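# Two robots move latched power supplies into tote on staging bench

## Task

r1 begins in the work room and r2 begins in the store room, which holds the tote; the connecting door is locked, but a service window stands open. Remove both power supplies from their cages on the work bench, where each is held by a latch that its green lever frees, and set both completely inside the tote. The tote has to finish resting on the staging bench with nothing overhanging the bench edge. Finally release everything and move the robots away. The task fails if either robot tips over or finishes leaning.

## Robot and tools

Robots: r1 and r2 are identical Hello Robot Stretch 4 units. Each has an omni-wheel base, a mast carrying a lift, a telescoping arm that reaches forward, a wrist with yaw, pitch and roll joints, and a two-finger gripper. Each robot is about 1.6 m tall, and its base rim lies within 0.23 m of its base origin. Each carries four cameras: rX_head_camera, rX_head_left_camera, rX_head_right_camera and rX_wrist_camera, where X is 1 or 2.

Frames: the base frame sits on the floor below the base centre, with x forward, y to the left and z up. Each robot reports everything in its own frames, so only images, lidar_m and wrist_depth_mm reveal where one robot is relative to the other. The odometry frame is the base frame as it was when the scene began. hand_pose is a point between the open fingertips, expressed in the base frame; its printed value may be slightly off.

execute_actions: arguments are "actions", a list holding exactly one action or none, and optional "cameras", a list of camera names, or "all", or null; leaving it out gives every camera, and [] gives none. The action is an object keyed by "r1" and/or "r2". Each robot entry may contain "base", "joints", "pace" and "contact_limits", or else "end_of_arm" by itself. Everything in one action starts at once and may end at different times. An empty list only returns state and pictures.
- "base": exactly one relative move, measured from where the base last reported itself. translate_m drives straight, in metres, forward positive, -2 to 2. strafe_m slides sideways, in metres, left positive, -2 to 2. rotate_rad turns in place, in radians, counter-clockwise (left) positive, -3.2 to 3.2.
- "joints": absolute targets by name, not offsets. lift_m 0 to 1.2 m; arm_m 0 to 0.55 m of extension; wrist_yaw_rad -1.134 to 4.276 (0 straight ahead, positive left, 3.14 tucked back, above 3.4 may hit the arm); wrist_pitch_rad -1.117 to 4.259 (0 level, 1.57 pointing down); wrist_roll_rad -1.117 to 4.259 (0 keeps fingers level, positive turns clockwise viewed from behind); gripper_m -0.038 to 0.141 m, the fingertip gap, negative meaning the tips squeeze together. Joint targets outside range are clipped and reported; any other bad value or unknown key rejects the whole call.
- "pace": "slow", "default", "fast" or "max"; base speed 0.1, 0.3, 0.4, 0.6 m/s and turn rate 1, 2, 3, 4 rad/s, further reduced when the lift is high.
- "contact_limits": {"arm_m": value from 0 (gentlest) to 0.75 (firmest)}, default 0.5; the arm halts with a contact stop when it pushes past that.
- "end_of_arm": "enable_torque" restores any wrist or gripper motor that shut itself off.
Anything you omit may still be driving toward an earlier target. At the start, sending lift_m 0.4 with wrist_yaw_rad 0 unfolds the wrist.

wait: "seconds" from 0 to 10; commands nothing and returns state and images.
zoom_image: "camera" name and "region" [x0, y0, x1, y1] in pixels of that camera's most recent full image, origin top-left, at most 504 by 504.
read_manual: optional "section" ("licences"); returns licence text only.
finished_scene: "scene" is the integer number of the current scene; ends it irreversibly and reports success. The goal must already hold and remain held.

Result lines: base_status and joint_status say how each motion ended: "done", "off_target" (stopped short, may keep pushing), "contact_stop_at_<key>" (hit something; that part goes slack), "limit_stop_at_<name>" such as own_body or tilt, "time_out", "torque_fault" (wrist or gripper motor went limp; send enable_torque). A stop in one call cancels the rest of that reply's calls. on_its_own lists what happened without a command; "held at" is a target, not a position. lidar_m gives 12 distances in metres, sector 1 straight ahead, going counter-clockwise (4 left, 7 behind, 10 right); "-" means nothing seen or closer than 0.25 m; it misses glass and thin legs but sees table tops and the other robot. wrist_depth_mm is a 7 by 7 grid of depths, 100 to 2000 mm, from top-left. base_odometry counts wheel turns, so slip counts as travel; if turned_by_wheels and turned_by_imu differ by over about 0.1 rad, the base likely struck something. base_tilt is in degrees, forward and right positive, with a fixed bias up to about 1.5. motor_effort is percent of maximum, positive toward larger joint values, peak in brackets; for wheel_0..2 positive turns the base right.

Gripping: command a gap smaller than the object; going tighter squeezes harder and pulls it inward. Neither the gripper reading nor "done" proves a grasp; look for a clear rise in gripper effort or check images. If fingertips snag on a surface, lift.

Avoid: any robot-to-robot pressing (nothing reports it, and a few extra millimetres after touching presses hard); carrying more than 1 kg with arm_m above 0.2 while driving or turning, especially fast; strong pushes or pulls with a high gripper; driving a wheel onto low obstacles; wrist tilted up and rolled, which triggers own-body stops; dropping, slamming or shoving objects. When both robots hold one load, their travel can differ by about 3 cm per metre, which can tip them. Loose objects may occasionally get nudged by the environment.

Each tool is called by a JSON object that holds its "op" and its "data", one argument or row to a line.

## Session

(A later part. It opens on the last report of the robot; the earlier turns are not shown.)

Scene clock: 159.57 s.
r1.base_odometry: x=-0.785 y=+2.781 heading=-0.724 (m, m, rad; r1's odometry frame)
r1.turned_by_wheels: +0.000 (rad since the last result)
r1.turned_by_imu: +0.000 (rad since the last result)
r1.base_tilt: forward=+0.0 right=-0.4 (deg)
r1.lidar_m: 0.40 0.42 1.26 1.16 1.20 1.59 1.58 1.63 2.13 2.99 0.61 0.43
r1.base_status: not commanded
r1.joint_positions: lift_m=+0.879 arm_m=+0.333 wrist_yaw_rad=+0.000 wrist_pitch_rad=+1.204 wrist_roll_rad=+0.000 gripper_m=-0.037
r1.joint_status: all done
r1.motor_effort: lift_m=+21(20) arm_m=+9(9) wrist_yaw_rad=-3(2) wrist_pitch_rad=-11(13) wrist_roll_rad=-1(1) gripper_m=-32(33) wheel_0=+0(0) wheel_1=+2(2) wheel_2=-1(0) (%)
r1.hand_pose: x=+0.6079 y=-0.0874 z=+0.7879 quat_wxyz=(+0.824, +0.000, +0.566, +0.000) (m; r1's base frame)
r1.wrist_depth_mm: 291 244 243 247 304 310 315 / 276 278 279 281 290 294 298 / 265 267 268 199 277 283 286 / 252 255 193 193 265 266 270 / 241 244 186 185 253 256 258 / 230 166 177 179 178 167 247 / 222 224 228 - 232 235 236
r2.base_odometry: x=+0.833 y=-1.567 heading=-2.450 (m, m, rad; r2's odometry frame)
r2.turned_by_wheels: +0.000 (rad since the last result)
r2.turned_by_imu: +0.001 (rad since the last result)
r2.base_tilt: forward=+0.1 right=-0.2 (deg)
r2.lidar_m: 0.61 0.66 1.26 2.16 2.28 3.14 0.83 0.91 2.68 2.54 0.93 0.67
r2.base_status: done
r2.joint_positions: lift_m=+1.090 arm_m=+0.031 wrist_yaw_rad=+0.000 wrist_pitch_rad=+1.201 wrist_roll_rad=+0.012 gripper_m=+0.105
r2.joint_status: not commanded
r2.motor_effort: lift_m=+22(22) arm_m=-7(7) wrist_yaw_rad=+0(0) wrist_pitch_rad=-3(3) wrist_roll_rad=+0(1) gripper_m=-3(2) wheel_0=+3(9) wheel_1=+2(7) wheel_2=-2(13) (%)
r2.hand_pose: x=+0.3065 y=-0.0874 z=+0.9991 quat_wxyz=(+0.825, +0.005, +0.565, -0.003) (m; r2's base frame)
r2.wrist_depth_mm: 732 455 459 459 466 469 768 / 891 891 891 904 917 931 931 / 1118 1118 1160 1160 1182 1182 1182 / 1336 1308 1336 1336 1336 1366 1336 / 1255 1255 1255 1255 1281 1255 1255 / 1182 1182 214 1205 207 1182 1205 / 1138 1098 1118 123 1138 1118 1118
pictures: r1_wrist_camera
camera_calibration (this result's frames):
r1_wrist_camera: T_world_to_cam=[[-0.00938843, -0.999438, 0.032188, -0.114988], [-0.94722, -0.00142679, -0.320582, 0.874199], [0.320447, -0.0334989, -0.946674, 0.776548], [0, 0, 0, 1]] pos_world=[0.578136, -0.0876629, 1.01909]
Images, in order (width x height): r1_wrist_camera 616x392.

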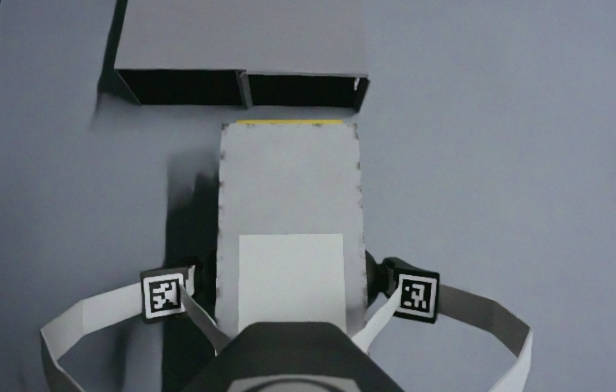

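{"op": "execute_actions", "data": {
  "actions": [
    {"r1":{"base":{"rotate_rad":-1.445},"joints":{"lift_m":0.91,"arm_m":0.02,"wrist_yaw_rad":-0.08}},"r2":{"base":{"translate_m":0.24},"pace":"max"}}
  ],
  "cameras": ["r1_wrist_camera","r1_head_camera"]
}}

{"op": "execute_actions", "data": {
  "actions": [
    {"r1":{"base":{"translate_m":2.0},"pace":"max"}}
  ],
  "cameras": ["r1_head_left_camera","r1_head_camera"]
}}

Scene clock: 162.33 s.
r1.base_odometry: x=-0.785 y=+2.781 heading=-2.169 (m, m, rad; r1's odometry frame)
r1.turned_by_wheels: -1.445 (rad since the last result)
r1.turned_by_imu: -1.463 (rad since the last result)
r1.base_tilt: forward=+0.0 right=-0.3 (deg)
r1.lidar_m: 1.29 0.52 0.41 0.38 1.59 1.20 1.17 1.26 1.63 1.57 1.67 2.36
r1.base_status: done
r1.joint_positions: lift_m=+0.910 arm_m=+0.022 wrist_yaw_rad=-0.080 wrist_pitch_rad=+1.204 wrist_roll_rad=+0.000 gripper_m=-0.037
r1.joint_status: all done
r1.motor_effort: lift_m=+26(27) arm_m=-9(11) wrist_yaw_rad=+0(8) wrist_pitch_rad=-12(12) wrist_roll_rad=-1(0) gripper_m=-35(35) wheel_0=+2(2) wheel_1=+0(6) wheel_2=+0(7) (%)
r1.hand_pose: x=+0.2887 y=-0.0954 z=+0.8185 quat_wxyz=(+0.824, +0.023, +0.566, -0.033) (m; r1's base frame)
r1.wrist_depth_mm: 1205 1205 1229 1255 1229 1281 1336 / 1138 1138 1138 1182 1182 1229 1255 / 1078 1118 1098 200 1138 1160 1160 / 1025 1060 193 192 1098 1098 1138 / 976 991 185 185 1042 1042 1060 / 809 166 178 179 178 167 1025 / 904 931 759 - 976 976 960
r2.base_odometry: x=+0.648 y=-1.720 heading=-2.450 (m, m, rad; r2's odometry frame)
r2.turned_by_wheels: +0.000 (rad since the last result)
r2.turned_by_imu: +0.001 (rad since the last result)
r2.base_tilt: forward=+0.2 right=-0.2 (deg)
r2.lidar_m: 0.39 0.40 0.91 2.16 2.27 3.12 1.08 1.13 2.64 2.30 0.54 0.43
r2.base_status: done
r2.joint_positions: lift_m=+1.090 arm_m=+0.031 wrist_yaw_rad=+0.000 wrist_pitch_rad=+1.201 wrist_roll_rad=+0.012 gripper_m=+0.105
r2.joint_status: not commanded
r2.motor_effort: lift_m=+22(21) arm_m=-7(7) wrist_yaw_rad=+0(0) wrist_pitch_rad=-2(3) wrist_roll_rad=-4(1) gripper_m=+0(1) wheel_0=+4(8) wheel_1=+1(7) wheel_2=-1(11) (%)
r2.hand_pose: x=+0.3065 y=-0.0874 z=+0.9991 quat_wxyz=(+0.825, +0.005, +0.565, -0.003) (m; r2's base frame)
r2.wrist_depth_mm: 427 418 421 427 424 424 421 / 488 394 392 392 394 394 394 / 370 366 366 366 368 368 368 / 357 351 353 353 357 362 370 / 1205 1229 1255 1229 1229 1255 1255 / 1205 1160 214 1182 207 1205 1205 / 1138 1118 1118 123 1118 1118 1138
pictures: r1_head_camera, r1_wrist_camera
camera_calibration (this result's frames):
r1_wrist_camera: T_world_to_cam=[[-0.0895231, -0.995466, 0.0321513, -0.103437], [-0.944282, 0.0745662, -0.320579, 0.588002], [0.316728, -0.0590591, -0.946676, 0.906126], [0, 0, 0, 1]] pos_world=[0.258984, -0.0932981, 1.04963]
Images, in order (width x height): r1_head_camera 420x560, r1_wrist_camera 616x392.

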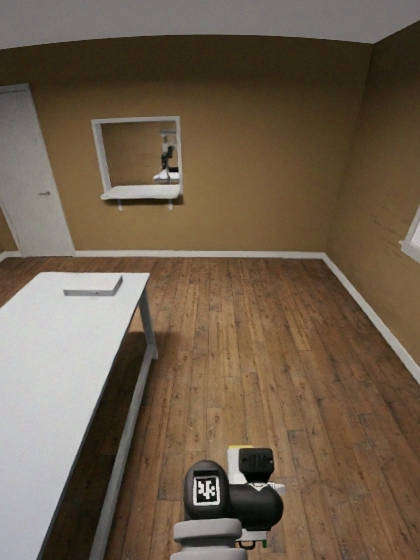

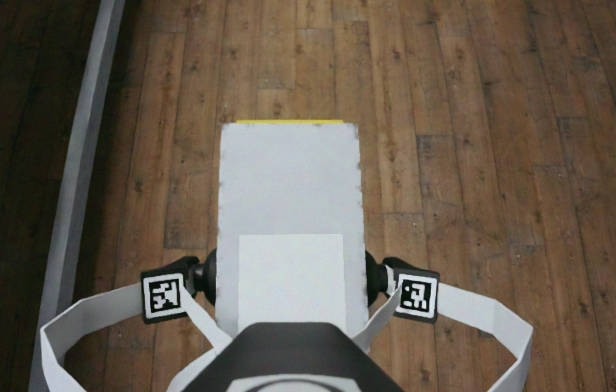

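Scene clock: 169.07 s.
r1.base_odometry: x=-1.911 y=+1.129 heading=-2.169 (m, m, rad; r1's odometry frame)
r1.turned_by_wheels: +0.000 (rad since the last result)
r1.turned_by_imu: +0.003 (rad since the last result)
r1.base_tilt: forward=+0.0 right=-0.3 (deg)
r1.lidar_m: 0.92 0.96 1.40 3.01 0.80 0.65 1.48 2.32 1.73 1.71 1.51 1.15
r1.base_status: done
r1.joint_positions: lift_m=+0.910 arm_m=+0.022 wrist_yaw_rad=-0.080 wrist_pitch_rad=+1.203 wrist_roll_rad=+0.000 gripper_m=-0.037
r1.joint_status: not commanded
r1.motor_effort: lift_m=+26(26) arm_m=-9(9) wrist_yaw_rad=-1(2) wrist_pitch_rad=-11(9) wrist_roll_rad=+1(0) gripper_m=-34(34) wheel_0=-1(2) wheel_1=+0(9) wheel_2=-1(12) (%)
r1.hand_pose: x=+0.2887 y=-0.0954 z=+0.8185 quat_wxyz=(+0.824, +0.023, +0.566, -0.033) (m; r1's base frame)
r1.wrist_depth_mm: 1160 1160 1182 1160 1182 1182 1182 / 1138 1182 1205 1182 1205 1229 1255 / 1098 1098 1078 199 1138 1138 1160 / 1042 1060 193 192 1098 1098 1118 / 1008 1008 185 186 1008 1060 1078 / 960 166 178 179 178 167 1008 / 904 904 750 - 946 976 976
r2.base_odometry: x=+0.648 y=-1.720 heading=-2.450 (m, m, rad; r2's odometry frame)
r2.turned_by_wheels: +0.000 (rad since the last result)
r2.turned_by_imu: +0.002 (rad since the last result)
r2.base_tilt: forward=+0.2 right=-0.2 (deg)
r2.lidar_m: 0.38 0.41 0.90 2.16 2.26 3.05 1.06 1.14 2.65 2.29 0.58 0.42
r2.base_status: not commanded
r2.joint_positions: lift_m=+1.090 arm_m=+0.031 wrist_yaw_rad=+0.000 wrist_pitch_rad=+1.201 wrist_roll_rad=+0.012 gripper_m=+0.105
r2.joint_status: not commanded
r2.motor_effort: lift_m=+21(21) arm_m=-7(7) wrist_yaw_rad=-1(0) wrist_pitch_rad=-3(2) wrist_roll_rad=+0(3) gripper_m=-1(3) wheel_0=+3(3) wheel_1=+0(1) wheel_2=-1(1) (%)
r2.hand_pose: x=+0.3065 y=-0.0874 z=+0.9991 quat_wxyz=(+0.825, +0.005, +0.565, -0.003) (m; r2's base frame)
r2.wrist_depth_mm: 427 421 424 427 424 427 424 / 492 392 392 394 397 394 394 / 368 364 368 366 368 368 368 / 355 351 353 353 357 364 370 / 1205 1229 1255 1229 1255 1281 1281 / 1182 1205 215 1205 207 1182 1182 / 1118 1118 1118 123 1138 1118 1138
pictures: r1_head_camera, r1_head_left_camera
Images, in order (width x height): r1_head_camera 420x560, r1_head_left_camera 420x672.

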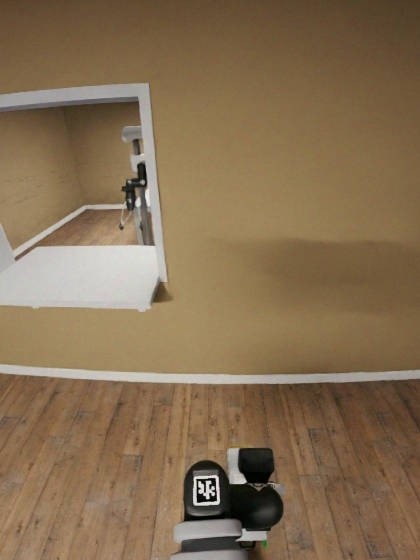

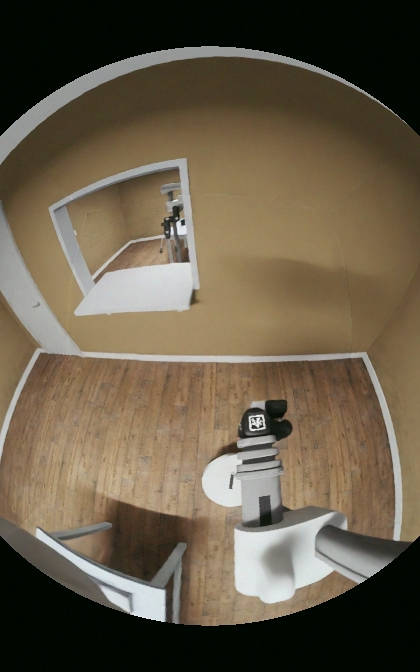

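{"op": "execute_actions", "data": {
  "actions": [
    {"r1":{"base":{"strafe_m":0.547},"joints":{"lift_m":1.07},"pace":"max"}}
  ],
  "cameras": []
}}

{"op": "execute_actions", "data": {
  "actions": [
    {"r1":{"base":{"translate_m":0.45},"joints":{"arm_m":0.5},"pace":"default"}}
  ],
  "cameras": ["r1_wrist_camera","r2_wrist_camera","r2_head_camera"]
}}

Scene clock: 172.00 s.
r1.base_odometry: x=-1.459 y=+0.821 heading=-2.169 (m, m, rad; r1's odometry frame)
r1.turned_by_wheels: +0.000 (rad since the last result)
r1.turned_by_imu: -0.001 (rad since the last result)
r1.base_tilt: forward=+0.0 right=-0.3 (deg)
r1.lidar_m: 0.91 1.02 1.74 2.48 2.65 0.53 0.53 0.62 2.28 2.24 1.54 0.35
r1.base_status: done
r1.joint_positions: lift_m=+1.070 arm_m=+0.021 wrist_yaw_rad=-0.080 wrist_pitch_rad=+1.203 wrist_roll_rad=+0.000 gripper_m=-0.037
r1.joint_status: all done
r1.motor_effort: lift_m=+24(29) arm_m=-8(9) wrist_yaw_rad=-2(1) wrist_pitch_rad=-11(14) wrist_roll_rad=-2(1) gripper_m=-34(36) wheel_0=+0(10) wheel_1=-1(9) wheel_2=-1(1) (%)
r1.hand_pose: x=+0.2887 y=-0.0954 z=+0.9786 quat_wxyz=(+0.824, +0.023, +0.566, -0.033) (m; r1's base frame)
r1.wrist_depth_mm: 1205 1229 1229 1229 1255 1255 1255 / 1308 1366 1336 1336 1366 1366 1397 / 1255 1255 1255 200 1308 1336 1308 / 1182 1205 194 193 1229 1281 1281 / 1138 1160 185 185 1182 1205 1205 / 1098 166 177 179 177 167 1182 / 1042 1060 1060 - 1098 1098 1118
r2.base_odometry: x=+0.648 y=-1.720 heading=-2.450 (m, m, rad; r2's odometry frame)
r2.turned_by_wheels: +0.000 (rad since the last result)
r2.turned_by_imu: +0.001 (rad since the last result)
r2.base_tilt: forward=+0.2 right=-0.2 (deg)
r2.lidar_m: 0.37 0.41 0.89 2.17 2.28 3.11 1.07 1.13 2.66 2.33 0.60 0.41
r2.base_status: not commanded
r2.joint_positions: lift_m=+1.090 arm_m=+0.031 wrist_yaw_rad=+0.000 wrist_pitch_rad=+1.201 wrist_roll_rad=+0.012 gripper_m=+0.105
r2.joint_status: not commanded
r2.motor_effort: lift_m=+21(21) arm_m=-7(7) wrist_yaw_rad=+0(0) wrist_pitch_rad=-3(3) wrist_roll_rad=-1(4) gripper_m=-1(1) wheel_0=+3(4) wheel_1=+1(1) wheel_2=-1(1) (%)
r2.hand_pose: x=+0.3065 y=-0.0874 z=+0.9991 quat_wxyz=(+0.825, +0.005, +0.565, -0.003) (m; r2's base frame)
r2.wrist_depth_mm: 427 421 421 421 424 427 427 / 492 392 392 397 394 397 394 / 370 366 368 368 366 368 368 / 357 349 351 351 357 364 368 / 1205 1229 1229 1255 1255 1255 1281 / 1205 1182 215 1205 207 1182 1182 / 1138 1118 1138 123 1118 1118 1138
pictures: none
No camera images: the call's "cameras" was empty. Leave "cameras" out to get every camera's image.

Scene clock: 174.97 s.
r1.base_odometry: x=-1.713 y=+0.449 heading=-2.169 (m, m, rad; r1's odometry frame)
r1.turned_by_wheels: +0.000 (rad since the last result)
r1.turned_by_imu: +0.001 (rad since the last result)
r1.base_tilt: forward=-0.1 right=-0.3 (deg)
r1.lidar_m: 0.48 0.51 0.76 2.45 2.62 1.03 1.00 3.09 2.32 2.22 0.96 0.49
r1.base_status: done
r1.joint_positions: lift_m=+1.070 arm_m=+0.499 wrist_yaw_rad=-0.080 wrist_pitch_rad=+1.203 wrist_roll_rad=+0.000 gripper_m=-0.037
r1.joint_status: all done
r1.motor_effort: lift_m=+24(24) arm_m=+8(8) wrist_yaw_rad=-2(0) wrist_pitch_rad=-9(15) wrist_roll_rad=+2(0) gripper_m=-34(35) wheel_0=+0(5) wheel_1=+0(5) wheel_2=+2(9) (%)
r1.hand_pose: x=+0.7658 y=-0.0954 z=+0.9787 quat_wxyz=(+0.824, +0.022, +0.565, -0.033) (m; r1's base frame)
r1.wrist_depth_mm: 334 336 342 349 353 362 1464 / 319 322 325 329 338 338 1430 / 301 307 307 199 319 324 332 / 290 294 193 192 304 307 312 / 278 281 185 185 291 294 298 / 265 166 177 179 178 167 283 / 254 258 262 - 266 271 273
r2.base_odometry: x=+0.648 y=-1.720 heading=-2.450 (m, m, rad; r2's odometry frame)
r2.turned_by_wheels: +0.000 (rad since the last result)
r2.turned_by_imu: +0.001 (rad since the last result)
r2.base_tilt: forward=+0.1 right=-0.2 (deg)
r2.lidar_m: 0.40 0.41 0.89 2.14 2.26 3.12 1.07 1.14 2.67 2.28 0.56 0.41
r2.base_status: not commanded
r2.joint_positions: lift_m=+1.090 arm_m=+0.031 wrist_yaw_rad=+0.000 wrist_pitch_rad=+1.201 wrist_roll_rad=+0.012 gripper_m=+0.105
r2.joint_status: not commanded
r2.motor_effort: lift_m=+21(22) arm_m=-7(8) wrist_yaw_rad=+0(0) wrist_pitch_rad=-3(2) wrist_roll_rad=-3(2) gripper_m=-1(1) wheel_0=+3(3) wheel_1=+1(1) wheel_2=-1(1) (%)
r2.hand_pose: x=+0.3065 y=-0.0874 z=+0.9991 quat_wxyz=(+0.825, +0.005, +0.565, -0.003) (m; r2's base frame)
r2.wrist_depth_mm: 430 421 424 424 427 424 427 / 484 389 392 394 394 394 397 / 368 366 366 368 368 366 368 / 357 351 351 353 357 364 370 / 1229 1229 1255 1229 1255 1255 1255 / 1182 1160 215 1182 207 1182 1182 / 1098 1118 1138 123 1138 1118 1138
pictures: r1_wrist_camera, r2_head_camera, r2_wrist_camera
camera_calibration (this result's frames):
r1_wrist_camera: T_world_to_cam=[[-0.0891506, -0.995499, 0.0321435, -0.0661278], [-0.94414, 0.0741837, -0.321086, 1.09025], [0.317256, -0.058973, -0.946504, 0.9061], [0, 0, 0, 1]] pos_world=[0.735989, -0.0932736, 1.20982]
r2_wrist_camera: T_world_to_cam=[[-0.0484176, -0.998813, -0.00537974, -0.0715202], [-0.930394, 0.047059, -0.363529, 0.714868], [0.36335, -0.0125959, -0.931567, 1.05099], [0, 0, 0, 1]] pos_world=[0.27977, -0.0918381, 1.23856]
Images, in order (width x height): r1_wrist_camera 616x392, r2_head_camera 420x560, r2_wrist_camera 616x392.

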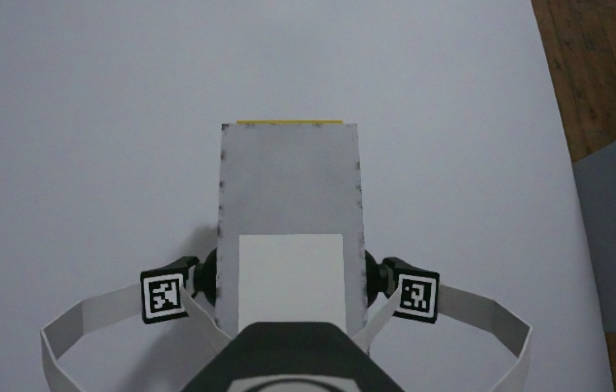

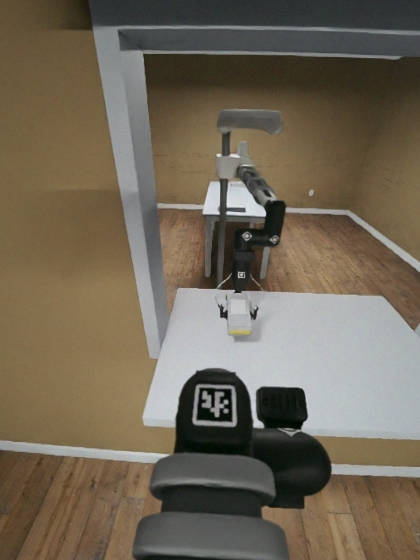

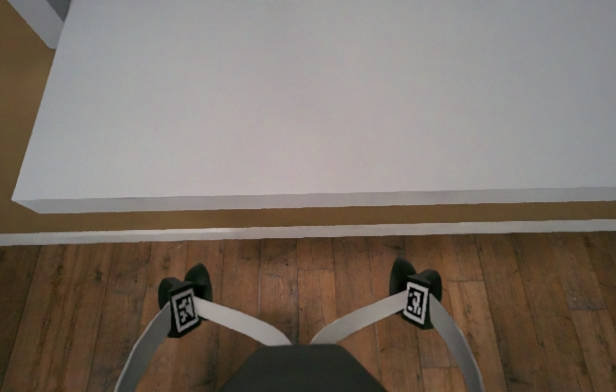

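{"op": "execute_actions", "data": {
  "actions": [
    {"r1":{"joints":{"arm_m":0.53,"lift_m":1.024,"gripper_m":0.03}}}
  ],
  "cameras": []
}}

{"op": "execute_actions", "data": {
  "actions": [
    {"r1":{"joints":{"lift_m":1.035,"gripper_m":0.095}}}
  ],
  "cameras": ["r1_wrist_camera"]
}}

{"op": "execute_actions", "data": {
  "actions": [
    {"r1":{"joints":{"lift_m":1.1},"pace":"max"},"r2":{"joints":{"arm_m":0.17},"pace":"fast"}}
  ],
  "cameras": ["r2_wrist_camera","r2_head_right_camera"]
}}

Scene clock: 176.60 s.
r1.base_odometry: x=-1.713 y=+0.449 heading=-2.169 (m, m, rad; r1's odometry frame)
r1.turned_by_wheels: +0.000 (rad since the last result)
r1.turned_by_imu: +0.000 (rad since the last result)
r1.base_tilt: forward=+0.0 right=-0.4 (deg)
r1.lidar_m: 0.46 0.54 0.75 2.44 2.62 1.04 0.98 3.07 2.33 2.22 0.97 0.50
r1.base_status: not commanded
r1.joint_positions: lift_m=+1.024 arm_m=+0.528 wrist_yaw_rad=-0.080 wrist_pitch_rad=+1.204 wrist_roll_rad=+0.000 gripper_m=+0.031
r1.joint_status: all done
r1.motor_effort: lift_m=+20(24) arm_m=+9(7) wrist_yaw_rad=-2(2) wrist_pitch_rad=-12(11) wrist_roll_rad=+0(2) gripper_m=-23(37) wheel_0=+0(0) wheel_1=+0(0) wheel_2=+2(2) (%)
r1.hand_pose: x=+0.7955 y=-0.0954 z=+0.9329 quat_wxyz=(+0.824, +0.023, +0.566, -0.033) (m; r1's base frame)
r1.wrist_depth_mm: 281 283 289 294 297 300 309 / 267 271 274 278 282 286 290 / 256 258 257 217 267 272 276 / 244 247 245 209 256 259 263 / 234 236 202 201 245 249 250 / 224 224 191 192 196 237 240 / 216 217 220 - 226 228 229
r2.base_odometry: x=+0.648 y=-1.720 heading=-2.450 (m, m, rad; r2's odometry frame)
r2.turned_by_wheels: +0.000 (rad since the last result)
r2.turned_by_imu: +0.000 (rad since the last result)
r2.base_tilt: forward=+0.1 right=-0.2 (deg)
r2.lidar_m: 0.38 0.42 0.90 2.17 2.25 3.15 1.08 1.10 2.64 2.31 0.56 0.43
r2.base_status: not commanded
r2.joint_positions: lift_m=+1.090 arm_m=+0.031 wrist_yaw_rad=+0.000 wrist_pitch_rad=+1.201 wrist_roll_rad=+0.012 gripper_m=+0.105
r2.joint_status: not commanded
r2.motor_effort: lift_m=+21(21) arm_m=-7(7) wrist_yaw_rad=+0(0) wrist_pitch_rad=-2(2) wrist_roll_rad=-1(3) gripper_m=-1(1) wheel_0=+4(3) wheel_1=+1(1) wheel_2=-1(1) (%)
r2.hand_pose: x=+0.3065 y=-0.0874 z=+0.9991 quat_wxyz=(+0.825, +0.005, +0.565, -0.003) (m; r2's base frame)
r2.wrist_depth_mm: 424 421 424 415 424 424 427 / 492 392 394 394 394 397 394 / 368 366 368 366 368 370 368 / 359 351 353 353 355 362 368 / 1229 1229 1229 1255 1255 1229 1281 / 1205 1182 215 1182 207 1182 1182 / 1138 1118 1138 123 1118 1118 1118
pictures: none
No camera images: the call's "cameras" was empty. Leave "cameras" out to get every camera's image.

Scene clock: 178.07 s.
r1.base_odometry: x=-1.713 y=+0.449 heading=-2.169 (m, m, rad; r1's odometry frame)
r1.turned_by_wheels: +0.000 (rad since the last result)
r1.turned_by_imu: +0.000 (rad since the last result)
r1.base_tilt: forward=+0.0 right=-0.3 (deg)
r1.lidar_m: 0.46 0.52 0.74 2.45 2.60 1.02 0.97 3.06 2.34 2.26 0.94 0.52
r1.base_status: not commanded
r1.joint_positions: lift_m=+1.035 arm_m=+0.528 wrist_yaw_rad=-0.080 wrist_pitch_rad=+1.201 wrist_roll_rad=+0.000 gripper_m=+0.095
r1.joint_status: all done
r1.motor_effort: lift_m=+23(25) arm_m=+9(8) wrist_yaw_rad=-1(2) wrist_pitch_rad=-4(13) wrist_roll_rad=+0(2) gripper_m=-3(24) wheel_0=+0(0) wheel_1=+0(0) wheel_2=+2(2) (%)
r1.hand_pose: x=+0.7962 y=-0.0955 z=+0.9439 quat_wxyz=(+0.824, +0.023, +0.565, -0.033) (m; r1's base frame)
r1.wrist_depth_mm: 298 300 306 309 314 322 330 / 282 287 291 294 300 304 310 / 270 273 274 237 283 287 293 / 257 263 259 225 271 273 279 / 247 249 216 216 258 260 263 / 237 236 204 206 243 249 252 / 227 229 233 - 238 240 242
r2.base_odometry: x=+0.648 y=-1.720 heading=-2.450 (m, m, rad; r2's odometry frame)
r2.turned_by_wheels: +0.000 (rad since the last result)
r2.turned_by_imu: +0.000 (rad since the last result)
r2.base_tilt: forward=+0.1 right=-0.2 (deg)
r2.lidar_m: 0.40 0.41 0.92 2.17 2.26 3.10 1.06 1.14 2.66 2.31 0.59 0.42
r2.base_status: not commanded
r2.joint_positions: lift_m=+1.090 arm_m=+0.031 wrist_yaw_rad=+0.000 wrist_pitch_rad=+1.201 wrist_roll_rad=+0.012 gripper_m=+0.105
r2.joint_status: not commanded
r2.motor_effort: lift_m=+21(21) arm_m=-7(7) wrist_yaw_rad=+0(0) wrist_pitch_rad=-3(3) wrist_roll_rad=-2(2) gripper_m=-1(1) wheel_0=+3(4) wheel_1=+1(1) wheel_2=-1(1) (%)
r2.hand_pose: x=+0.3065 y=-0.0874 z=+0.9991 quat_wxyz=(+0.825, +0.005, +0.565, -0.003) (m; r2's base frame)
r2.wrist_depth_mm: 430 418 421 413 424 427 427 / 488 389 392 394 394 394 394 / 368 366 368 368 370 370 368 / 357 351 351 353 355 364 373 / 1229 1255 1229 1255 1255 1255 1281 / 1182 1205 215 1182 207 1205 1205 / 1138 1118 1118 123 1138 1118 1138
pictures: r1_wrist_camera
camera_calibration (this result's frames):
r1_wrist_camera: T_world_to_cam=[[-0.0894361, -0.995474, 0.0321259, -0.0621139], [-0.943536, 0.0743518, -0.322819, 1.10899], [0.318969, -0.0591836, -0.945915, 0.861627], [0, 0, 0, 1]] pos_world=[0.765989, -0.0932943, 1.17503]
Images, in order (width x height): r1_wrist_camera 616x392.

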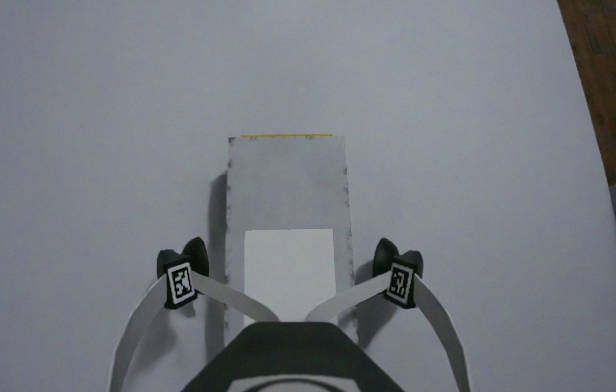

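Scene clock: 179.33 s.
r1.base_odometry: x=-1.713 y=+0.449 heading=-2.169 (m, m, rad; r1's odometry frame)
r1.turned_by_wheels: +0.000 (rad since the last result)
r1.turned_by_imu: +0.000 (rad since the last result)
r1.base_tilt: forward=+0.0 right=-0.3 (deg)
r1.lidar_m: 0.46 0.52 0.75 2.44 2.62 1.03 0.97 3.08 2.32 2.24 0.96 0.48
r1.base_status: not commanded
r1.joint_positions: lift_m=+1.100 arm_m=+0.528 wrist_yaw_rad=-0.080 wrist_pitch_rad=+1.201 wrist_roll_rad=+0.000 gripper_m=+0.095
r1.joint_status: all done
r1.motor_effort: lift_m=+22(25) arm_m=+8(9) wrist_yaw_rad=-1(2) wrist_pitch_rad=-3(5) wrist_roll_rad=-1(2) gripper_m=-1(2) wheel_0=+0(0) wheel_1=+0(0) wheel_2=+2(2) (%)
r1.hand_pose: x=+0.7963 y=-0.0955 z=+1.0091 quat_wxyz=(+0.824, +0.023, +0.565, -0.033) (m; r1's base frame)
r1.wrist_depth_mm: 373 377 382 389 397 397 1537 / 353 362 364 373 370 379 1464 / 338 343 349 353 355 362 1397 / 322 325 327 297 340 342 351 / 307 307 282 282 322 329 329 / 294 294 271 268 304 314 314 / 283 286 293 - 300 300 306
r2.base_odometry: x=+0.648 y=-1.720 heading=-2.450 (m, m, rad; r2's odometry frame)
r2.turned_by_wheels: +0.000 (rad since the last result)
r2.turned_by_imu: +0.000 (rad since the last result)
r2.base_tilt: forward=+0.2 right=-0.2 (deg)
r2.lidar_m: 0.39 0.40 0.87 2.16 2.26 3.14 1.08 1.15 2.64 2.33 0.58 0.41
r2.base_status: not commanded
r2.joint_positions: lift_m=+1.090 arm_m=+0.169 wrist_yaw_rad=+0.000 wrist_pitch_rad=+1.201 wrist_roll_rad=+0.012 gripper_m=+0.105
r2.joint_status: all done
r2.motor_effort: lift_m=+21(22) arm_m=+7(9) wrist_yaw_rad=+0(0) wrist_pitch_rad=-2(3) wrist_roll_rad=-2(3) gripper_m=-1(2) wheel_0=+4(4) wheel_1=+1(1) wheel_2=-1(1) (%)
r2.hand_pose: x=+0.4440 y=-0.0874 z=+0.9991 quat_wxyz=(+0.825, +0.005, +0.565, -0.003) (m; r2's base frame)
r2.wrist_depth_mm: 389 421 415 373 424 424 421 / 377 392 392 347 392 394 394 / 366 364 364 359 366 366 368 / 340 342 343 343 343 345 343 / 322 320 322 322 322 324 325 / 303 304 215 304 208 304 306 / 1098 294 294 123 1098 1118 1138
pictures: r2_head_right_camera, r2_wrist_camera
camera_calibration (this result's frames):
r2_wrist_camera: T_world_to_cam=[[-0.0483375, -0.998817, -0.00538563, -0.0648853], [-0.930353, 0.046985, -0.363642, 0.842874], [0.363465, -0.012567, -0.931523, 1.00095], [0, 0, 0, 1]] pos_world=[0.417223, -0.0918319, 1.23856]
Images, in order (width x height): r2_head_right_camera 420x672, r2_wrist_camera 616x392.

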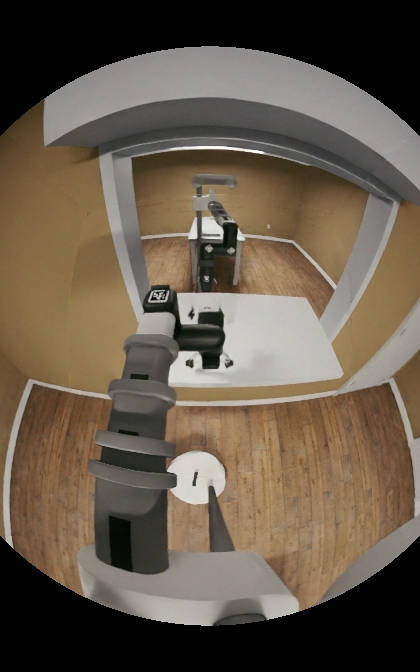

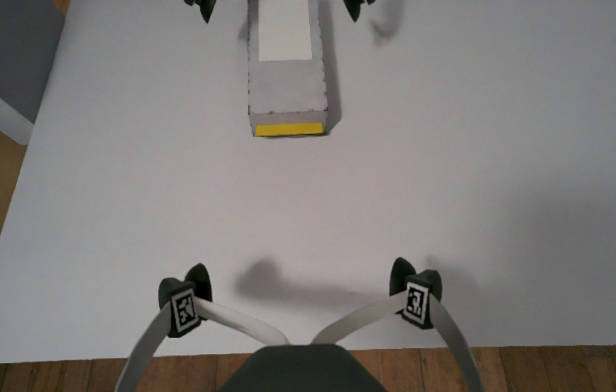

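{"op": "execute_actions", "data": {
  "actions": [
    {"r1":{"joints":{"arm_m":0.0},"base":{"translate_m":-0.2},"pace":"max"},"r2":{"base":{"strafe_m":0.004},"joints":{"arm_m":0.423}}}
  ],
  "cameras": ["r2_wrist_camera"]
}}

Scene clock: 181.60 s.
r1.base_odometry: x=-1.600 y=+0.614 heading=-2.169 (m, m, rad; r1's odometry frame)
r1.turned_by_wheels: +0.000 (rad since the last result)
r1.turned_by_imu: +0.000 (rad since the last result)
r1.base_tilt: forward=-0.1 right=-0.4 (deg)
r1.lidar_m: 0.65 0.72 1.40 2.46 2.61 0.82 0.77 3.05 2.33 2.28 1.24 0.68
r1.base_status: done
r1.joint_positions: lift_m=+1.100 arm_m=+0.002 wrist_yaw_rad=-0.080 wrist_pitch_rad=+1.201 wrist_roll_rad=+0.000 gripper_m=+0.095
r1.joint_status: all done
r1.motor_effort: lift_m=+22(22) arm_m=-9(7) wrist_yaw_rad=-1(3) wrist_pitch_rad=-4(5) wrist_roll_rad=-3(0) gripper_m=+0(2) wheel_0=+1(5) wheel_1=+2(5) wheel_2=-1(8) (%)
r1.hand_pose: x=+0.2703 y=-0.0955 z=+1.0091 quat_wxyz=(+0.824, +0.023, +0.565, -0.033) (m; r1's base frame)
r1.wrist_depth_mm: 891 904 917 946 917 931 904 / 1098 1118 1138 1138 1160 1160 1118 / 1281 1308 1336 1308 1366 1336 1397 / 1205 1255 1229 1255 1281 1308 1308 / 1160 1182 1205 1229 1229 1255 1229 / 1138 1160 1138 1160 1138 1229 1182 / 1098 1098 1098 - 1138 1138 1138
r2.base_odometry: x=+0.651 y=-1.723 heading=-2.450 (m, m, rad; r2's odometry frame)
r2.turned_by_wheels: +0.000 (rad since the last result)
r2.turned_by_imu: +0.001 (rad since the last result)
r2.base_tilt: forward=+0.1 right=-0.2 (deg)
r2.lidar_m: 0.39 0.40 0.88 2.16 2.27 3.11 1.07 1.13 2.65 2.29 0.59 0.42
r2.base_status: done
r2.joint_positions: lift_m=+1.090 arm_m=+0.422 wrist_yaw_rad=+0.000 wrist_pitch_rad=+1.201 wrist_roll_rad=+0.012 gripper_m=+0.105
r2.joint_status: all done
r2.motor_effort: lift_m=+21(21) arm_m=+8(6) wrist_yaw_rad=-1(0) wrist_pitch_rad=-2(3) wrist_roll_rad=-2(0) gripper_m=-1(2) wheel_0=+0(9) wheel_1=-1(7) wheel_2=+0(3) (%)
r2.hand_pose: x=+0.6969 y=-0.0874 z=+0.9991 quat_wxyz=(+0.825, +0.005, +0.565, -0.003) (m; r2's base frame)
r2.wrist_depth_mm: 1618 1618 1661 1336 1661 1661 1661 / 1499 392 389 392 389 392 392 / 370 362 364 366 366 368 368 / 342 340 338 298 340 343 343 / 320 322 317 282 320 324 324 / 303 303 215 265 208 306 306 / 287 283 286 123 289 285 289
pictures: r2_wrist_camera
camera_calibration (this result's frames):
r2_wrist_camera: T_world_to_cam=[[-0.0483296, -0.998817, -0.00538788, -0.0526591], [-0.930336, 0.0469778, -0.363686, 1.07827], [0.363509, -0.0125643, -0.931506, 0.908957], [0, 0, 0, 1]] pos_world=[0.670197, -0.0918313, 1.23857]
Images, in order (width x height): r2_wrist_camera 616x392.

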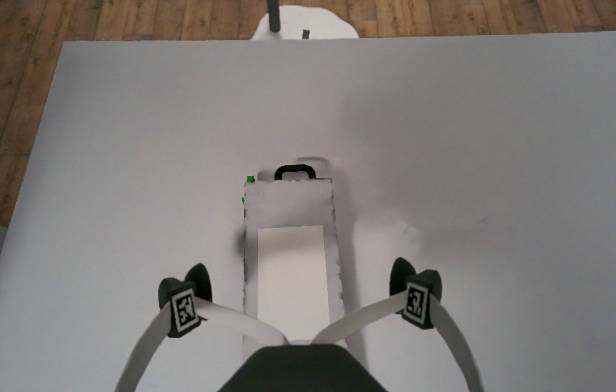

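{"op": "execute_actions", "data": {
  "actions": [
    {"r2":{"base":{"strafe_m":0.006},"joints":{"lift_m":1.033,"arm_m":0.411},"pace":"fast"}}
  ],
  "cameras": ["r2_wrist_camera"]
}}

{"op": "execute_actions", "data": {
  "actions": [
    {"r2":{"joints":{"lift_m":1.031,"gripper_m":-0.038}}}
  ],
  "cameras": ["r2_wrist_camera"]
}}

Scene clock: 184.23 s.
r1.base_odometry: x=-1.600 y=+0.614 heading=-2.169 (m, m, rad; r1's odometry frame)
r1.turned_by_wheels: +0.000 (rad since the last result)
r1.turned_by_imu: +0.000 (rad since the last result)
r1.base_tilt: forward=-0.1 right=-0.3 (deg)
r1.lidar_m: 0.68 0.74 1.42 2.45 2.62 0.83 0.79 3.07 2.33 2.26 1.23 0.71
r1.base_status: not commanded
r1.joint_positions: lift_m=+1.100 arm_m=+0.002 wrist_yaw_rad=-0.080 wrist_pitch_rad=+1.201 wrist_roll_rad=+0.000 gripper_m=+0.095
r1.joint_status: not commanded
r1.motor_effort: lift_m=+22(22) arm_m=-9(9) wrist_yaw_rad=-1(1) wrist_pitch_rad=-4(5) wrist_roll_rad=-1(0) gripper_m=-2(1) wheel_0=+1(1) wheel_1=+2(2) wheel_2=-1(1) (%)
r1.hand_pose: x=+0.2703 y=-0.0955 z=+1.0091 quat_wxyz=(+0.824, +0.023, +0.565, -0.033) (m; r1's base frame)
r1.wrist_depth_mm: 904 931 917 917 917 917 917 / 1138 1138 1118 1138 1182 1138 1138 / 1308 1281 1336 1336 1336 1366 1397 / 1205 1281 1281 1255 1308 1308 1336 / 1182 1160 1182 1229 1205 1255 1255 / 1138 1138 1138 1160 1138 1205 1205 / 1118 1078 1098 - 1182 1160 1160
r2.base_odometry: x=+0.655 y=-1.728 heading=-2.450 (m, m, rad; r2's odometry frame)
r2.turned_by_wheels: +0.000 (rad since the last result)
r2.turned_by_imu: +0.001 (rad since the last result)
r2.base_tilt: forward=+0.2 right=-0.2 (deg)
r2.lidar_m: 0.38 0.40 0.89 2.13 2.23 3.11 1.07 1.15 2.65 2.31 0.55 0.42
r2.base_status: done
r2.joint_positions: lift_m=+1.033 arm_m=+0.412 wrist_yaw_rad=+0.000 wrist_pitch_rad=+1.201 wrist_roll_rad=+0.012 gripper_m=+0.105
r2.joint_status: all done
r2.motor_effort: lift_m=+17(20) arm_m=-8(3) wrist_yaw_rad=+0(1) wrist_pitch_rad=-3(3) wrist_roll_rad=-2(2) gripper_m=-1(1) wheel_0=+1(10) wheel_1=-1(8) wheel_2=+0(1) (%)
r2.hand_pose: x=+0.6875 y=-0.0874 z=+0.9425 quat_wxyz=(+0.825, +0.005, +0.565, -0.003) (m; r2's base frame)
r2.wrist_depth_mm: 347 343 343 345 345 347 347 / 319 319 320 322 322 322 322 / 298 297 298 253 300 300 300 / 278 279 276 236 281 281 282 / 263 263 260 223 264 264 265 / 248 248 211 211 206 250 250 / 235 232 235 123 236 235 237
pictures: r2_wrist_camera
camera_calibration (this result's frames):
r2_wrist_camera: T_world_to_cam=[[-0.0483699, -0.998815, -0.00538024, -0.0534027], [-0.930392, 0.0470146, -0.363539, 1.04882], [0.363361, -0.0125786, -0.931563, 0.859775], [0, 0, 0, 1]] pos_world=[0.66082, -0.0918344, 1.18193]
Images, in order (width x height): r2_wrist_camera 616x392.

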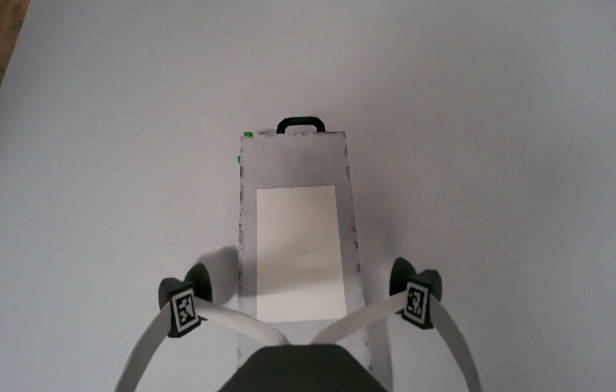

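Scene clock: 186.37 s.
r1.base_odometry: x=-1.600 y=+0.614 heading=-2.169 (m, m, rad; r1's odometry frame)
r1.turned_by_wheels: +0.000 (rad since the last result)
r1.turned_by_imu: +0.000 (rad since the last result)
r1.base_tilt: forward=-0.1 right=-0.3 (deg)
r1.lidar_m: 0.64 0.75 1.40 2.46 2.60 0.83 0.78 3.04 2.33 2.27 1.23 0.71
r1.base_status: not commanded
r1.joint_positions: lift_m=+1.100 arm_m=+0.002 wrist_yaw_rad=-0.080 wrist_pitch_rad=+1.201 wrist_roll_rad=+0.000 gripper_m=+0.095
r1.joint_status: not commanded
r1.motor_effort: lift_m=+22(22) arm_m=-9(9) wrist_yaw_rad=+0(2) wrist_pitch_rad=-3(4) wrist_roll_rad=-1(0) gripper_m=+0(2) wheel_0=+1(1) wheel_1=+2(2) wheel_2=-1(1) (%)
r1.hand_pose: x=+0.2703 y=-0.0955 z=+1.0091 quat_wxyz=(+0.824, +0.023, +0.565, -0.033) (m; r1's base frame)
r1.wrist_depth_mm: 891 931 931 917 917 946 931 / 1138 1098 1118 1138 1138 1138 1118 / 1281 1308 1336 1336 1366 1336 1366 / 1255 1255 1255 1255 1281 1308 1308 / 1160 1182 1205 1229 1255 1229 1255 / 1138 1138 1118 1182 1182 1182 1182 / 1098 1078 1060 - 1138 1118 1138
r2.base_odometry: x=+0.655 y=-1.728 heading=-2.450 (m, m, rad; r2's odometry frame)
r2.turned_by_wheels: +0.000 (rad since the last result)
r2.turned_by_imu: +0.001 (rad since the last result)
r2.base_tilt: forward=+0.1 right=-0.2 (deg)
r2.lidar_m: 0.39 0.41 0.88 2.16 2.25 3.09 1.05 1.14 2.67 2.33 0.59 0.41
r2.base_status: not commanded
r2.joint_positions: lift_m=+1.031 arm_m=+0.412 wrist_yaw_rad=+0.000 wrist_pitch_rad=+1.204 wrist_roll_rad=+0.012 gripper_m=-0.037
r2.joint_status: all done
r2.motor_effort: lift_m=+20(19) arm_m=-7(7) wrist_yaw_rad=-1(1) wrist_pitch_rad=-13(14) wrist_roll_rad=-2(2) gripper_m=-29(27) wheel_0=+1(2) wheel_1=-1(0) wheel_2=+0(0) (%)
r2.hand_pose: x=+0.6866 y=-0.0874 z=+0.9399 quat_wxyz=(+0.824, +0.005, +0.566, -0.003) (m; r2's base frame)
r2.wrist_depth_mm: 334 334 334 336 336 338 340 / 310 312 312 315 314 314 314 / 290 290 291 228 293 293 291 / 272 274 271 211 274 276 276 / 257 258 252 196 258 258 259 / 245 243 186 183 183 244 246 / 229 227 201 142 229 230 231
pictures: r2_wrist_camera
camera_calibration (this result's frames):
r2_wrist_camera: T_world_to_cam=[[-0.0481508, -0.998827, -0.00520635, -0.0537536], [-0.9317, 0.0467923, -0.360202, 1.04471], [0.360023, -0.0124932, -0.93286, 0.861202], [0, 0, 0, 1]] pos_world=[0.66072, -0.0918159, 1.17941]
Images, in order (width x height): r2_wrist_camera 616x392.

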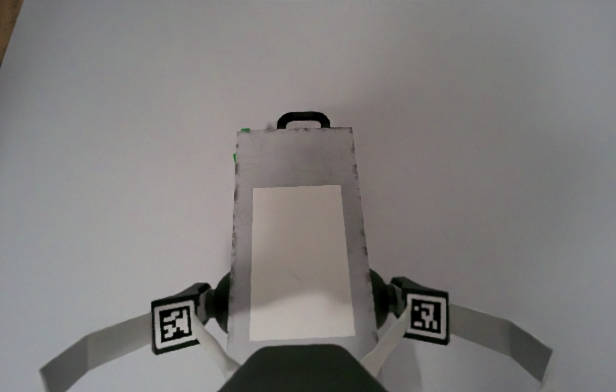

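{"op": "execute_actions", "data": {
  "actions": [
    {"r2":{"base":{"rotate_rad":-0.43},"joints":{"lift_m":1.05,"arm_m":0.2,"wrist_yaw_rad":-0.04}}}
  ],
  "cameras": []
}}

{"op": "execute_actions", "data": {
  "actions": [
    {"r2":{"base":{"translate_m":-2.0},"joints":{"arm_m":0.03},"pace":"max"}}
  ],
  "cameras": ["r2_head_right_camera"]
}}

{"op": "execute_actions", "data": {
  "actions": [
    {"r2":{"base":{"rotate_rad":-1.125},"joints":{"arm_m":0.2,"lift_m":1.02},"pace":"fast"}}
  ],
  "cameras": ["r2_head_camera","r2_wrist_camera"]
}}

Scene clock: 188.53 s.
r1.base_odometry: x=-1.600 y=+0.614 heading=-2.169 (m, m, rad; r1's odometry frame)
r1.turned_by_wheels: +0.000 (rad since the last result)
r1.turned_by_imu: +0.000 (rad since the last result)
r1.base_tilt: forward=-0.1 right=-0.3 (deg)
r1.lidar_m: 0.67 0.71 1.39 2.46 2.62 0.80 0.78 3.07 2.33 2.26 1.21 0.71
r1.base_status: not commanded
r1.joint_positions: lift_m=+1.100 arm_m=+0.002 wrist_yaw_rad=-0.080 wrist_pitch_rad=+1.201 wrist_roll_rad=+0.000 gripper_m=+0.095
r1.joint_status: not commanded
r1.motor_effort: lift_m=+22(22) arm_m=-9(9) wrist_yaw_rad=+0(2) wrist_pitch_rad=-3(4) wrist_roll_rad=+1(1) gripper_m=-1(1) wheel_0=+1(1) wheel_1=+2(2) wheel_2=-1(1) (%)
r1.hand_pose: x=+0.2703 y=-0.0955 z=+1.0091 quat_wxyz=(+0.824, +0.023, +0.565, -0.033) (m; r1's base frame)
r1.wrist_depth_mm: 904 931 917 917 917 931 931 / 1118 1160 1138 1138 1160 1160 1138 / 1281 1308 1308 1308 1308 1366 1397 / 1229 1229 1281 1255 1281 1281 1281 / 1182 1182 1229 1205 1229 1229 1229 / 1118 1138 1160 1160 1138 1160 1229 / 1098 1078 1098 - 1160 1182 1138
r2.base_odometry: x=+0.655 y=-1.728 heading=-2.879 (m, m, rad; r2's odometry frame)
r2.turned_by_wheels: -0.429 (rad since the last result)
r2.turned_by_imu: -0.432 (rad since the last result)
r2.base_tilt: forward=+0.2 right=-0.2 (deg)
r2.lidar_m: 0.37 0.37 0.43 1.02 2.15 2.32 3.52 1.10 1.16 2.61 1.72 0.57
r2.base_status: done
r2.joint_positions: lift_m=+1.049 arm_m=+0.201 wrist_yaw_rad=-0.040 wrist_pitch_rad=+1.205 wrist_roll_rad=+0.012 gripper_m=-0.037
r2.joint_status: all done
r2.motor_effort: lift_m=+27(28) arm_m=-7(13) wrist_yaw_rad=+1(5) wrist_pitch_rad=-13(14) wrist_roll_rad=-3(4) gripper_m=-29(29) wheel_0=+5(8) wheel_1=+2(8) wheel_2=+4(10) (%)
r2.hand_pose: x=+0.4718 y=-0.0915 z=+0.9583 quat_wxyz=(+0.824, +0.016, +0.566, -0.020) (m; r2's base frame)
r2.wrist_depth_mm: 357 359 359 362 364 362 362 / 334 336 338 338 340 336 338 / 312 314 314 227 315 315 1366 / 294 294 290 210 296 1281 1281 / 277 277 271 196 1205 1229 1229 / 263 263 183 183 183 1138 1182 / 246 250 621 142 1078 1078 1078
pictures: none
No camera images: the call's "cameras" was empty. Leave "cameras" out to get every camera's image.

Scene clock: 195.80 s.
r1.base_odometry: x=-1.600 y=+0.614 heading=-2.169 (m, m, rad; r1's odometry frame)
r1.turned_by_wheels: +0.000 (rad since the last result)
r1.turned_by_imu: +0.001 (rad since the last result)
r1.base_tilt: forward=-0.1 right=-0.4 (deg)
r1.lidar_m: 0.67 0.72 1.41 2.47 2.62 0.82 0.79 3.08 2.33 2.28 1.23 0.70
r1.base_status: not commanded
r1.joint_positions: lift_m=+1.100 arm_m=+0.002 wrist_yaw_rad=-0.080 wrist_pitch_rad=+1.201 wrist_roll_rad=+0.000 gripper_m=+0.095
r1.joint_status: not commanded
r1.motor_effort: lift_m=+22(22) arm_m=-9(9) wrist_yaw_rad=+0(1) wrist_pitch_rad=-4(4) wrist_roll_rad=+0(1) gripper_m=-1(2) wheel_0=+1(1) wheel_1=+2(2) wheel_2=-1(1) (%)
r1.hand_pose: x=+0.2703 y=-0.0955 z=+1.0091 quat_wxyz=(+0.824, +0.023, +0.565, -0.033) (m; r1's base frame)
r1.wrist_depth_mm: 917 917 931 917 931 931 917 / 1118 1138 1138 1138 1160 1138 1118 / 1281 1308 1281 1308 1366 1366 1397 / 1205 1229 1255 1255 1308 1281 1336 / 1160 1182 1182 1205 1229 1255 1255 / 1118 1138 1118 1160 1160 1160 1205 / 1078 1098 1098 - 1118 1160 1160
r2.base_odometry: x=+2.586 y=-1.209 heading=-2.879 (m, m, rad; r2's odometry frame)
r2.turned_by_wheels: +0.000 (rad since the last result)
r2.turned_by_imu: -0.002 (rad since the last result)
r2.base_tilt: forward=+0.1 right=-0.2 (deg)
r2.lidar_m: 2.35 2.42 1.74 1.38 1.32 1.47 1.89 1.86 0.84 0.64 0.62 0.39
r2.base_status: done
r2.joint_positions: lift_m=+1.049 arm_m=+0.031 wrist_yaw_rad=-0.040 wrist_pitch_rad=+1.205 wrist_roll_rad=+0.012 gripper_m=-0.037
r2.joint_status: all done
r2.motor_effort: lift_m=+27(26) arm_m=-7(9) wrist_yaw_rad=+0(2) wrist_pitch_rad=-13(15) wrist_roll_rad=-3(0) gripper_m=-28(30) wheel_0=-3(7) wheel_1=+0(7) wheel_2=+0(13) (%)
r2.hand_pose: x=+0.3019 y=-0.0915 z=+0.9583 quat_wxyz=(+0.824, +0.016, +0.566, -0.020) (m; r2's base frame)
r2.wrist_depth_mm: 1537 1537 1618 1618 1576 574 569 / 1499 1499 1499 1499 1430 1430 530 / 1366 1397 1366 228 1336 1366 512 / 1281 1281 1281 211 1255 1308 1308 / 1205 1205 1182 196 1205 1205 1205 / 1138 1138 185 183 183 976 1160 / 1078 1060 621 142 1078 1098 1098
pictures: r2_head_right_camera
Images, in order (width x height): r2_head_right_camera 420x672.

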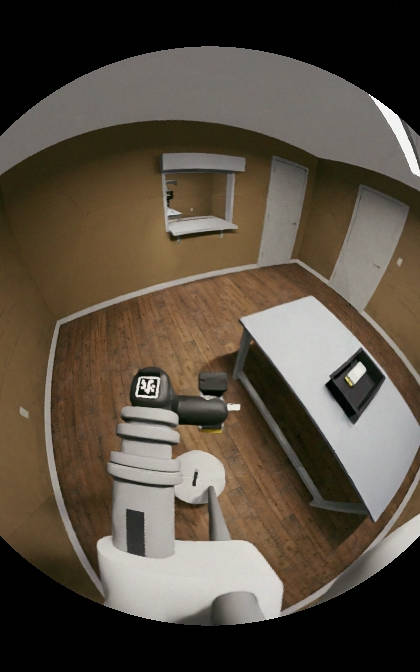

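Scene clock: 197.83 s.
r1.base_odometry: x=-1.600 y=+0.614 heading=-2.169 (m, m, rad; r1's odometry frame)
r1.turned_by_wheels: +0.000 (rad since the last result)
r1.turned_by_imu: +0.000 (rad since the last result)
r1.base_tilt: forward=-0.1 right=-0.4 (deg)
r1.lidar_m: 0.68 0.73 1.39 2.46 2.62 0.84 0.78 3.04 2.33 2.26 1.21 0.71
r1.base_status: not commanded
r1.joint_positions: lift_m=+1.100 arm_m=+0.002 wrist_yaw_rad=-0.080 wrist_pitch_rad=+1.201 wrist_roll_rad=+0.000 gripper_m=+0.095
r1.joint_status: not commanded
r1.motor_effort: lift_m=+22(22) arm_m=-9(9) wrist_yaw_rad=-2(1) wrist_pitch_rad=-3(4) wrist_roll_rad=-1(2) gripper_m=-1(0) wheel_0=+1(2) wheel_1=+1(2) wheel_2=-1(1) (%)
r1.hand_pose: x=+0.2703 y=-0.0955 z=+1.0091 quat_wxyz=(+0.824, +0.023, +0.565, -0.033) (m; r1's base frame)
r1.wrist_depth_mm: 904 917 917 931 917 931 917 / 1118 1118 1160 1138 1160 1138 1160 / 1281 1255 1336 1308 1366 1366 1366 / 1229 1255 1255 1281 1336 1308 1336 / 1138 1205 1205 1182 1229 1255 1255 / 1118 1098 1138 1160 1160 1182 1205 / 1098 1098 1098 - 1138 1098 1138
r2.base_odometry: x=+2.587 y=-1.209 heading=+2.280 (m, m, rad; r2's odometry frame)
r2.turned_by_wheels: -1.124 (rad since the last result)
r2.turned_by_imu: -1.134 (rad since the last result)
r2.base_tilt: forward=+0.1 right=-0.2 (deg)
r2.lidar_m: 0.53 0.66 0.97 2.43 1.88 1.40 1.33 1.40 1.93 1.85 0.84 0.66
r2.base_status: done
r2.joint_positions: lift_m=+1.020 arm_m=+0.199 wrist_yaw_rad=-0.040 wrist_pitch_rad=+1.204 wrist_roll_rad=+0.012 gripper_m=-0.037
r2.joint_status: all done
r2.motor_effort: lift_m=+21(25) arm_m=+7(7) wrist_yaw_rad=+1(3) wrist_pitch_rad=-12(15) wrist_roll_rad=-2(2) gripper_m=-27(28) wheel_0=+5(9) wheel_1=+3(7) wheel_2=+1(9) (%)
r2.hand_pose: x=+0.4695 y=-0.0915 z=+0.9288 quat_wxyz=(+0.824, +0.016, +0.566, -0.020) (m; r2's base frame)
r2.wrist_depth_mm: 517 517 484 488 525 525 525 / 488 488 488 488 492 488 488 / 452 452 452 228 459 459 462 / 1255 1229 1229 210 1255 1255 1255 / 1160 1138 1008 196 1160 1160 1182 / 1118 1118 183 183 183 1118 1118 / 1060 1025 603 142 1042 1060 1060
pictures: r2_head_camera, r2_wrist_camera
camera_calibration (this result's frames):
r2_wrist_camera: T_world_to_cam=[[-0.0884764, -0.996065, -0.00521835, -0.0491699], [-0.928947, 0.0844031, -0.360464, 0.841092], [0.359486, -0.027045, -0.932759, 0.927821], [0, 0, 0, 1]] pos_world=[0.44344, -0.0948742, 1.16836]
Images, in order (width x height): r2_head_camera 420x560, r2_wrist_camera 616x392.

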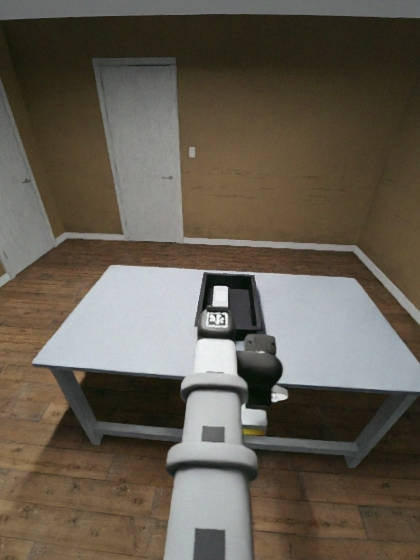

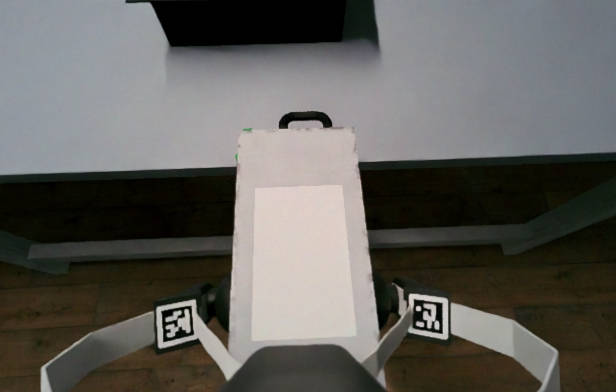

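{"op": "execute_actions", "data": {
  "actions": [
    {"r2":{"base":{"translate_m":0.2},"joints":{"arm_m":0.485,"lift_m":0.985}}}
  ],
  "cameras": ["r2_head_camera","r2_wrist_camera","r2_head_right_camera"]
}}

Scene clock: 200.00 s.
r1.base_odometry: x=-1.600 y=+0.614 heading=-2.169 (m, m, rad; r1's odometry frame)
r1.turned_by_wheels: +0.000 (rad since the last result)
r1.turned_by_imu: +0.000 (rad since the last result)
r1.base_tilt: forward=+0.0 right=-0.4 (deg)
r1.lidar_m: 0.66 0.74 1.43 2.44 2.61 0.80 0.79 3.08 2.32 2.29 1.23 0.70
r1.base_status: not commanded
r1.joint_positions: lift_m=+1.100 arm_m=+0.002 wrist_yaw_rad=-0.080 wrist_pitch_rad=+1.201 wrist_roll_rad=+0.000 gripper_m=+0.095
r1.joint_status: not commanded
r1.motor_effort: lift_m=+22(22) arm_m=-9(9) wrist_yaw_rad=-1(1) wrist_pitch_rad=-4(5) wrist_roll_rad=+0(1) gripper_m=-4(1) wheel_0=+1(1) wheel_1=+2(2) wheel_2=-1(1) (%)
r1.hand_pose: x=+0.2703 y=-0.0955 z=+1.0091 quat_wxyz=(+0.824, +0.023, +0.565, -0.033) (m; r1's base frame)
r1.wrist_depth_mm: 917 931 917 917 931 946 917 / 1118 1138 1138 1160 1160 1138 1118 / 1281 1308 1308 1308 1281 1336 1336 / 1229 1281 1255 1255 1281 1336 1336 / 1138 1205 1205 1205 1229 1205 1281 / 1138 1138 1160 1160 1182 1182 1229 / 1078 1060 1118 - 1160 1118 1138
r2.base_odometry: x=+2.456 y=-1.058 heading=+2.280 (m, m, rad; r2's odometry frame)
r2.turned_by_wheels: +0.000 (rad since the last result)
r2.turned_by_imu: +0.001 (rad since the last result)
r2.base_tilt: forward=+0.1 right=-0.2 (deg)
r2.lidar_m: 0.42 0.43 0.66 2.24 2.15 1.60 1.53 1.61 1.89 1.84 0.61 0.44
r2.base_status: done
r2.joint_positions: lift_m=+0.985 arm_m=+0.484 wrist_yaw_rad=-0.040 wrist_pitch_rad=+1.204 wrist_roll_rad=+0.012 gripper_m=-0.037
r2.joint_status: all done
r2.motor_effort: lift_m=+21(20) arm_m=+7(6) wrist_yaw_rad=-1(1) wrist_pitch_rad=-12(15) wrist_roll_rad=-1(4) gripper_m=-29(29) wheel_0=+4(8) wheel_1=+2(7) wheel_2=-1(13) (%)
r2.hand_pose: x=+0.7545 y=-0.0915 z=+0.8939 quat_wxyz=(+0.824, +0.016, +0.566, -0.020) (m; r2's base frame)
r2.wrist_depth_mm: 473 459 364 370 466 477 480 / 439 373 397 430 421 445 442 / 413 338 364 228 394 415 415 / 389 334 338 211 303 389 392 / 359 329 319 196 282 366 368 / 342 271 185 183 183 349 347 / 252 301 248 142 253 322 325
pictures: r2_head_camera, r2_head_right_camera, r2_wrist_camera
camera_calibration (this result's frames):
r2_wrist_camera: T_world_to_cam=[[-0.0880256, -0.996105, -0.00522015, -0.0244352], [-0.928972, 0.0839823, -0.360497, 1.09323], [0.359531, -0.0268836, -0.932746, 0.792725], [0, 0, 0, 1]] pos_world=[0.728422, -0.0948409, 1.13339]
Images, in order (width x height): r2_head_camera 420x560, r2_head_right_camera 420x672, r2_wrist_camera 616x392.

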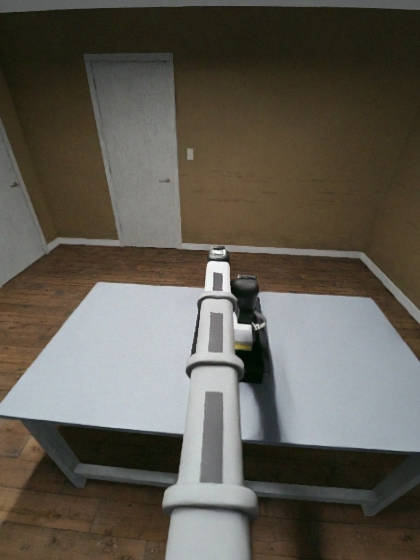

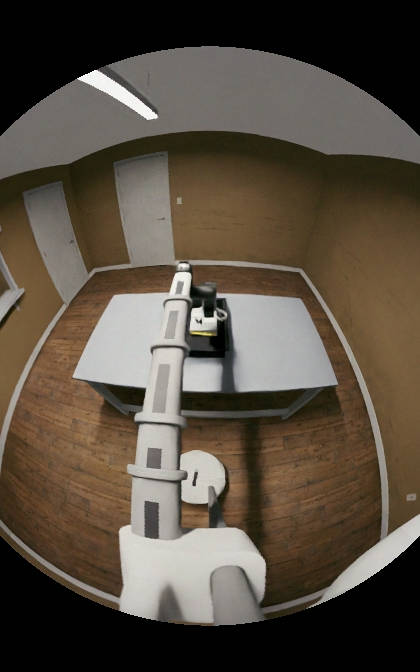

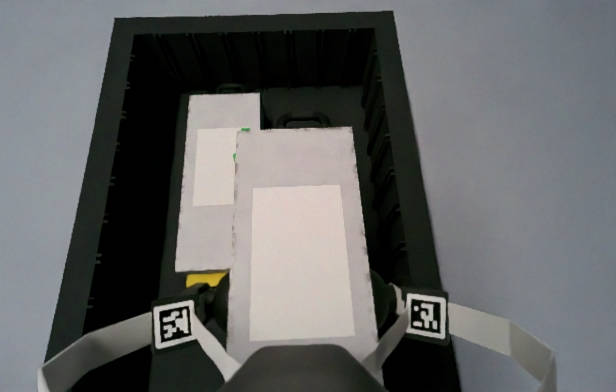

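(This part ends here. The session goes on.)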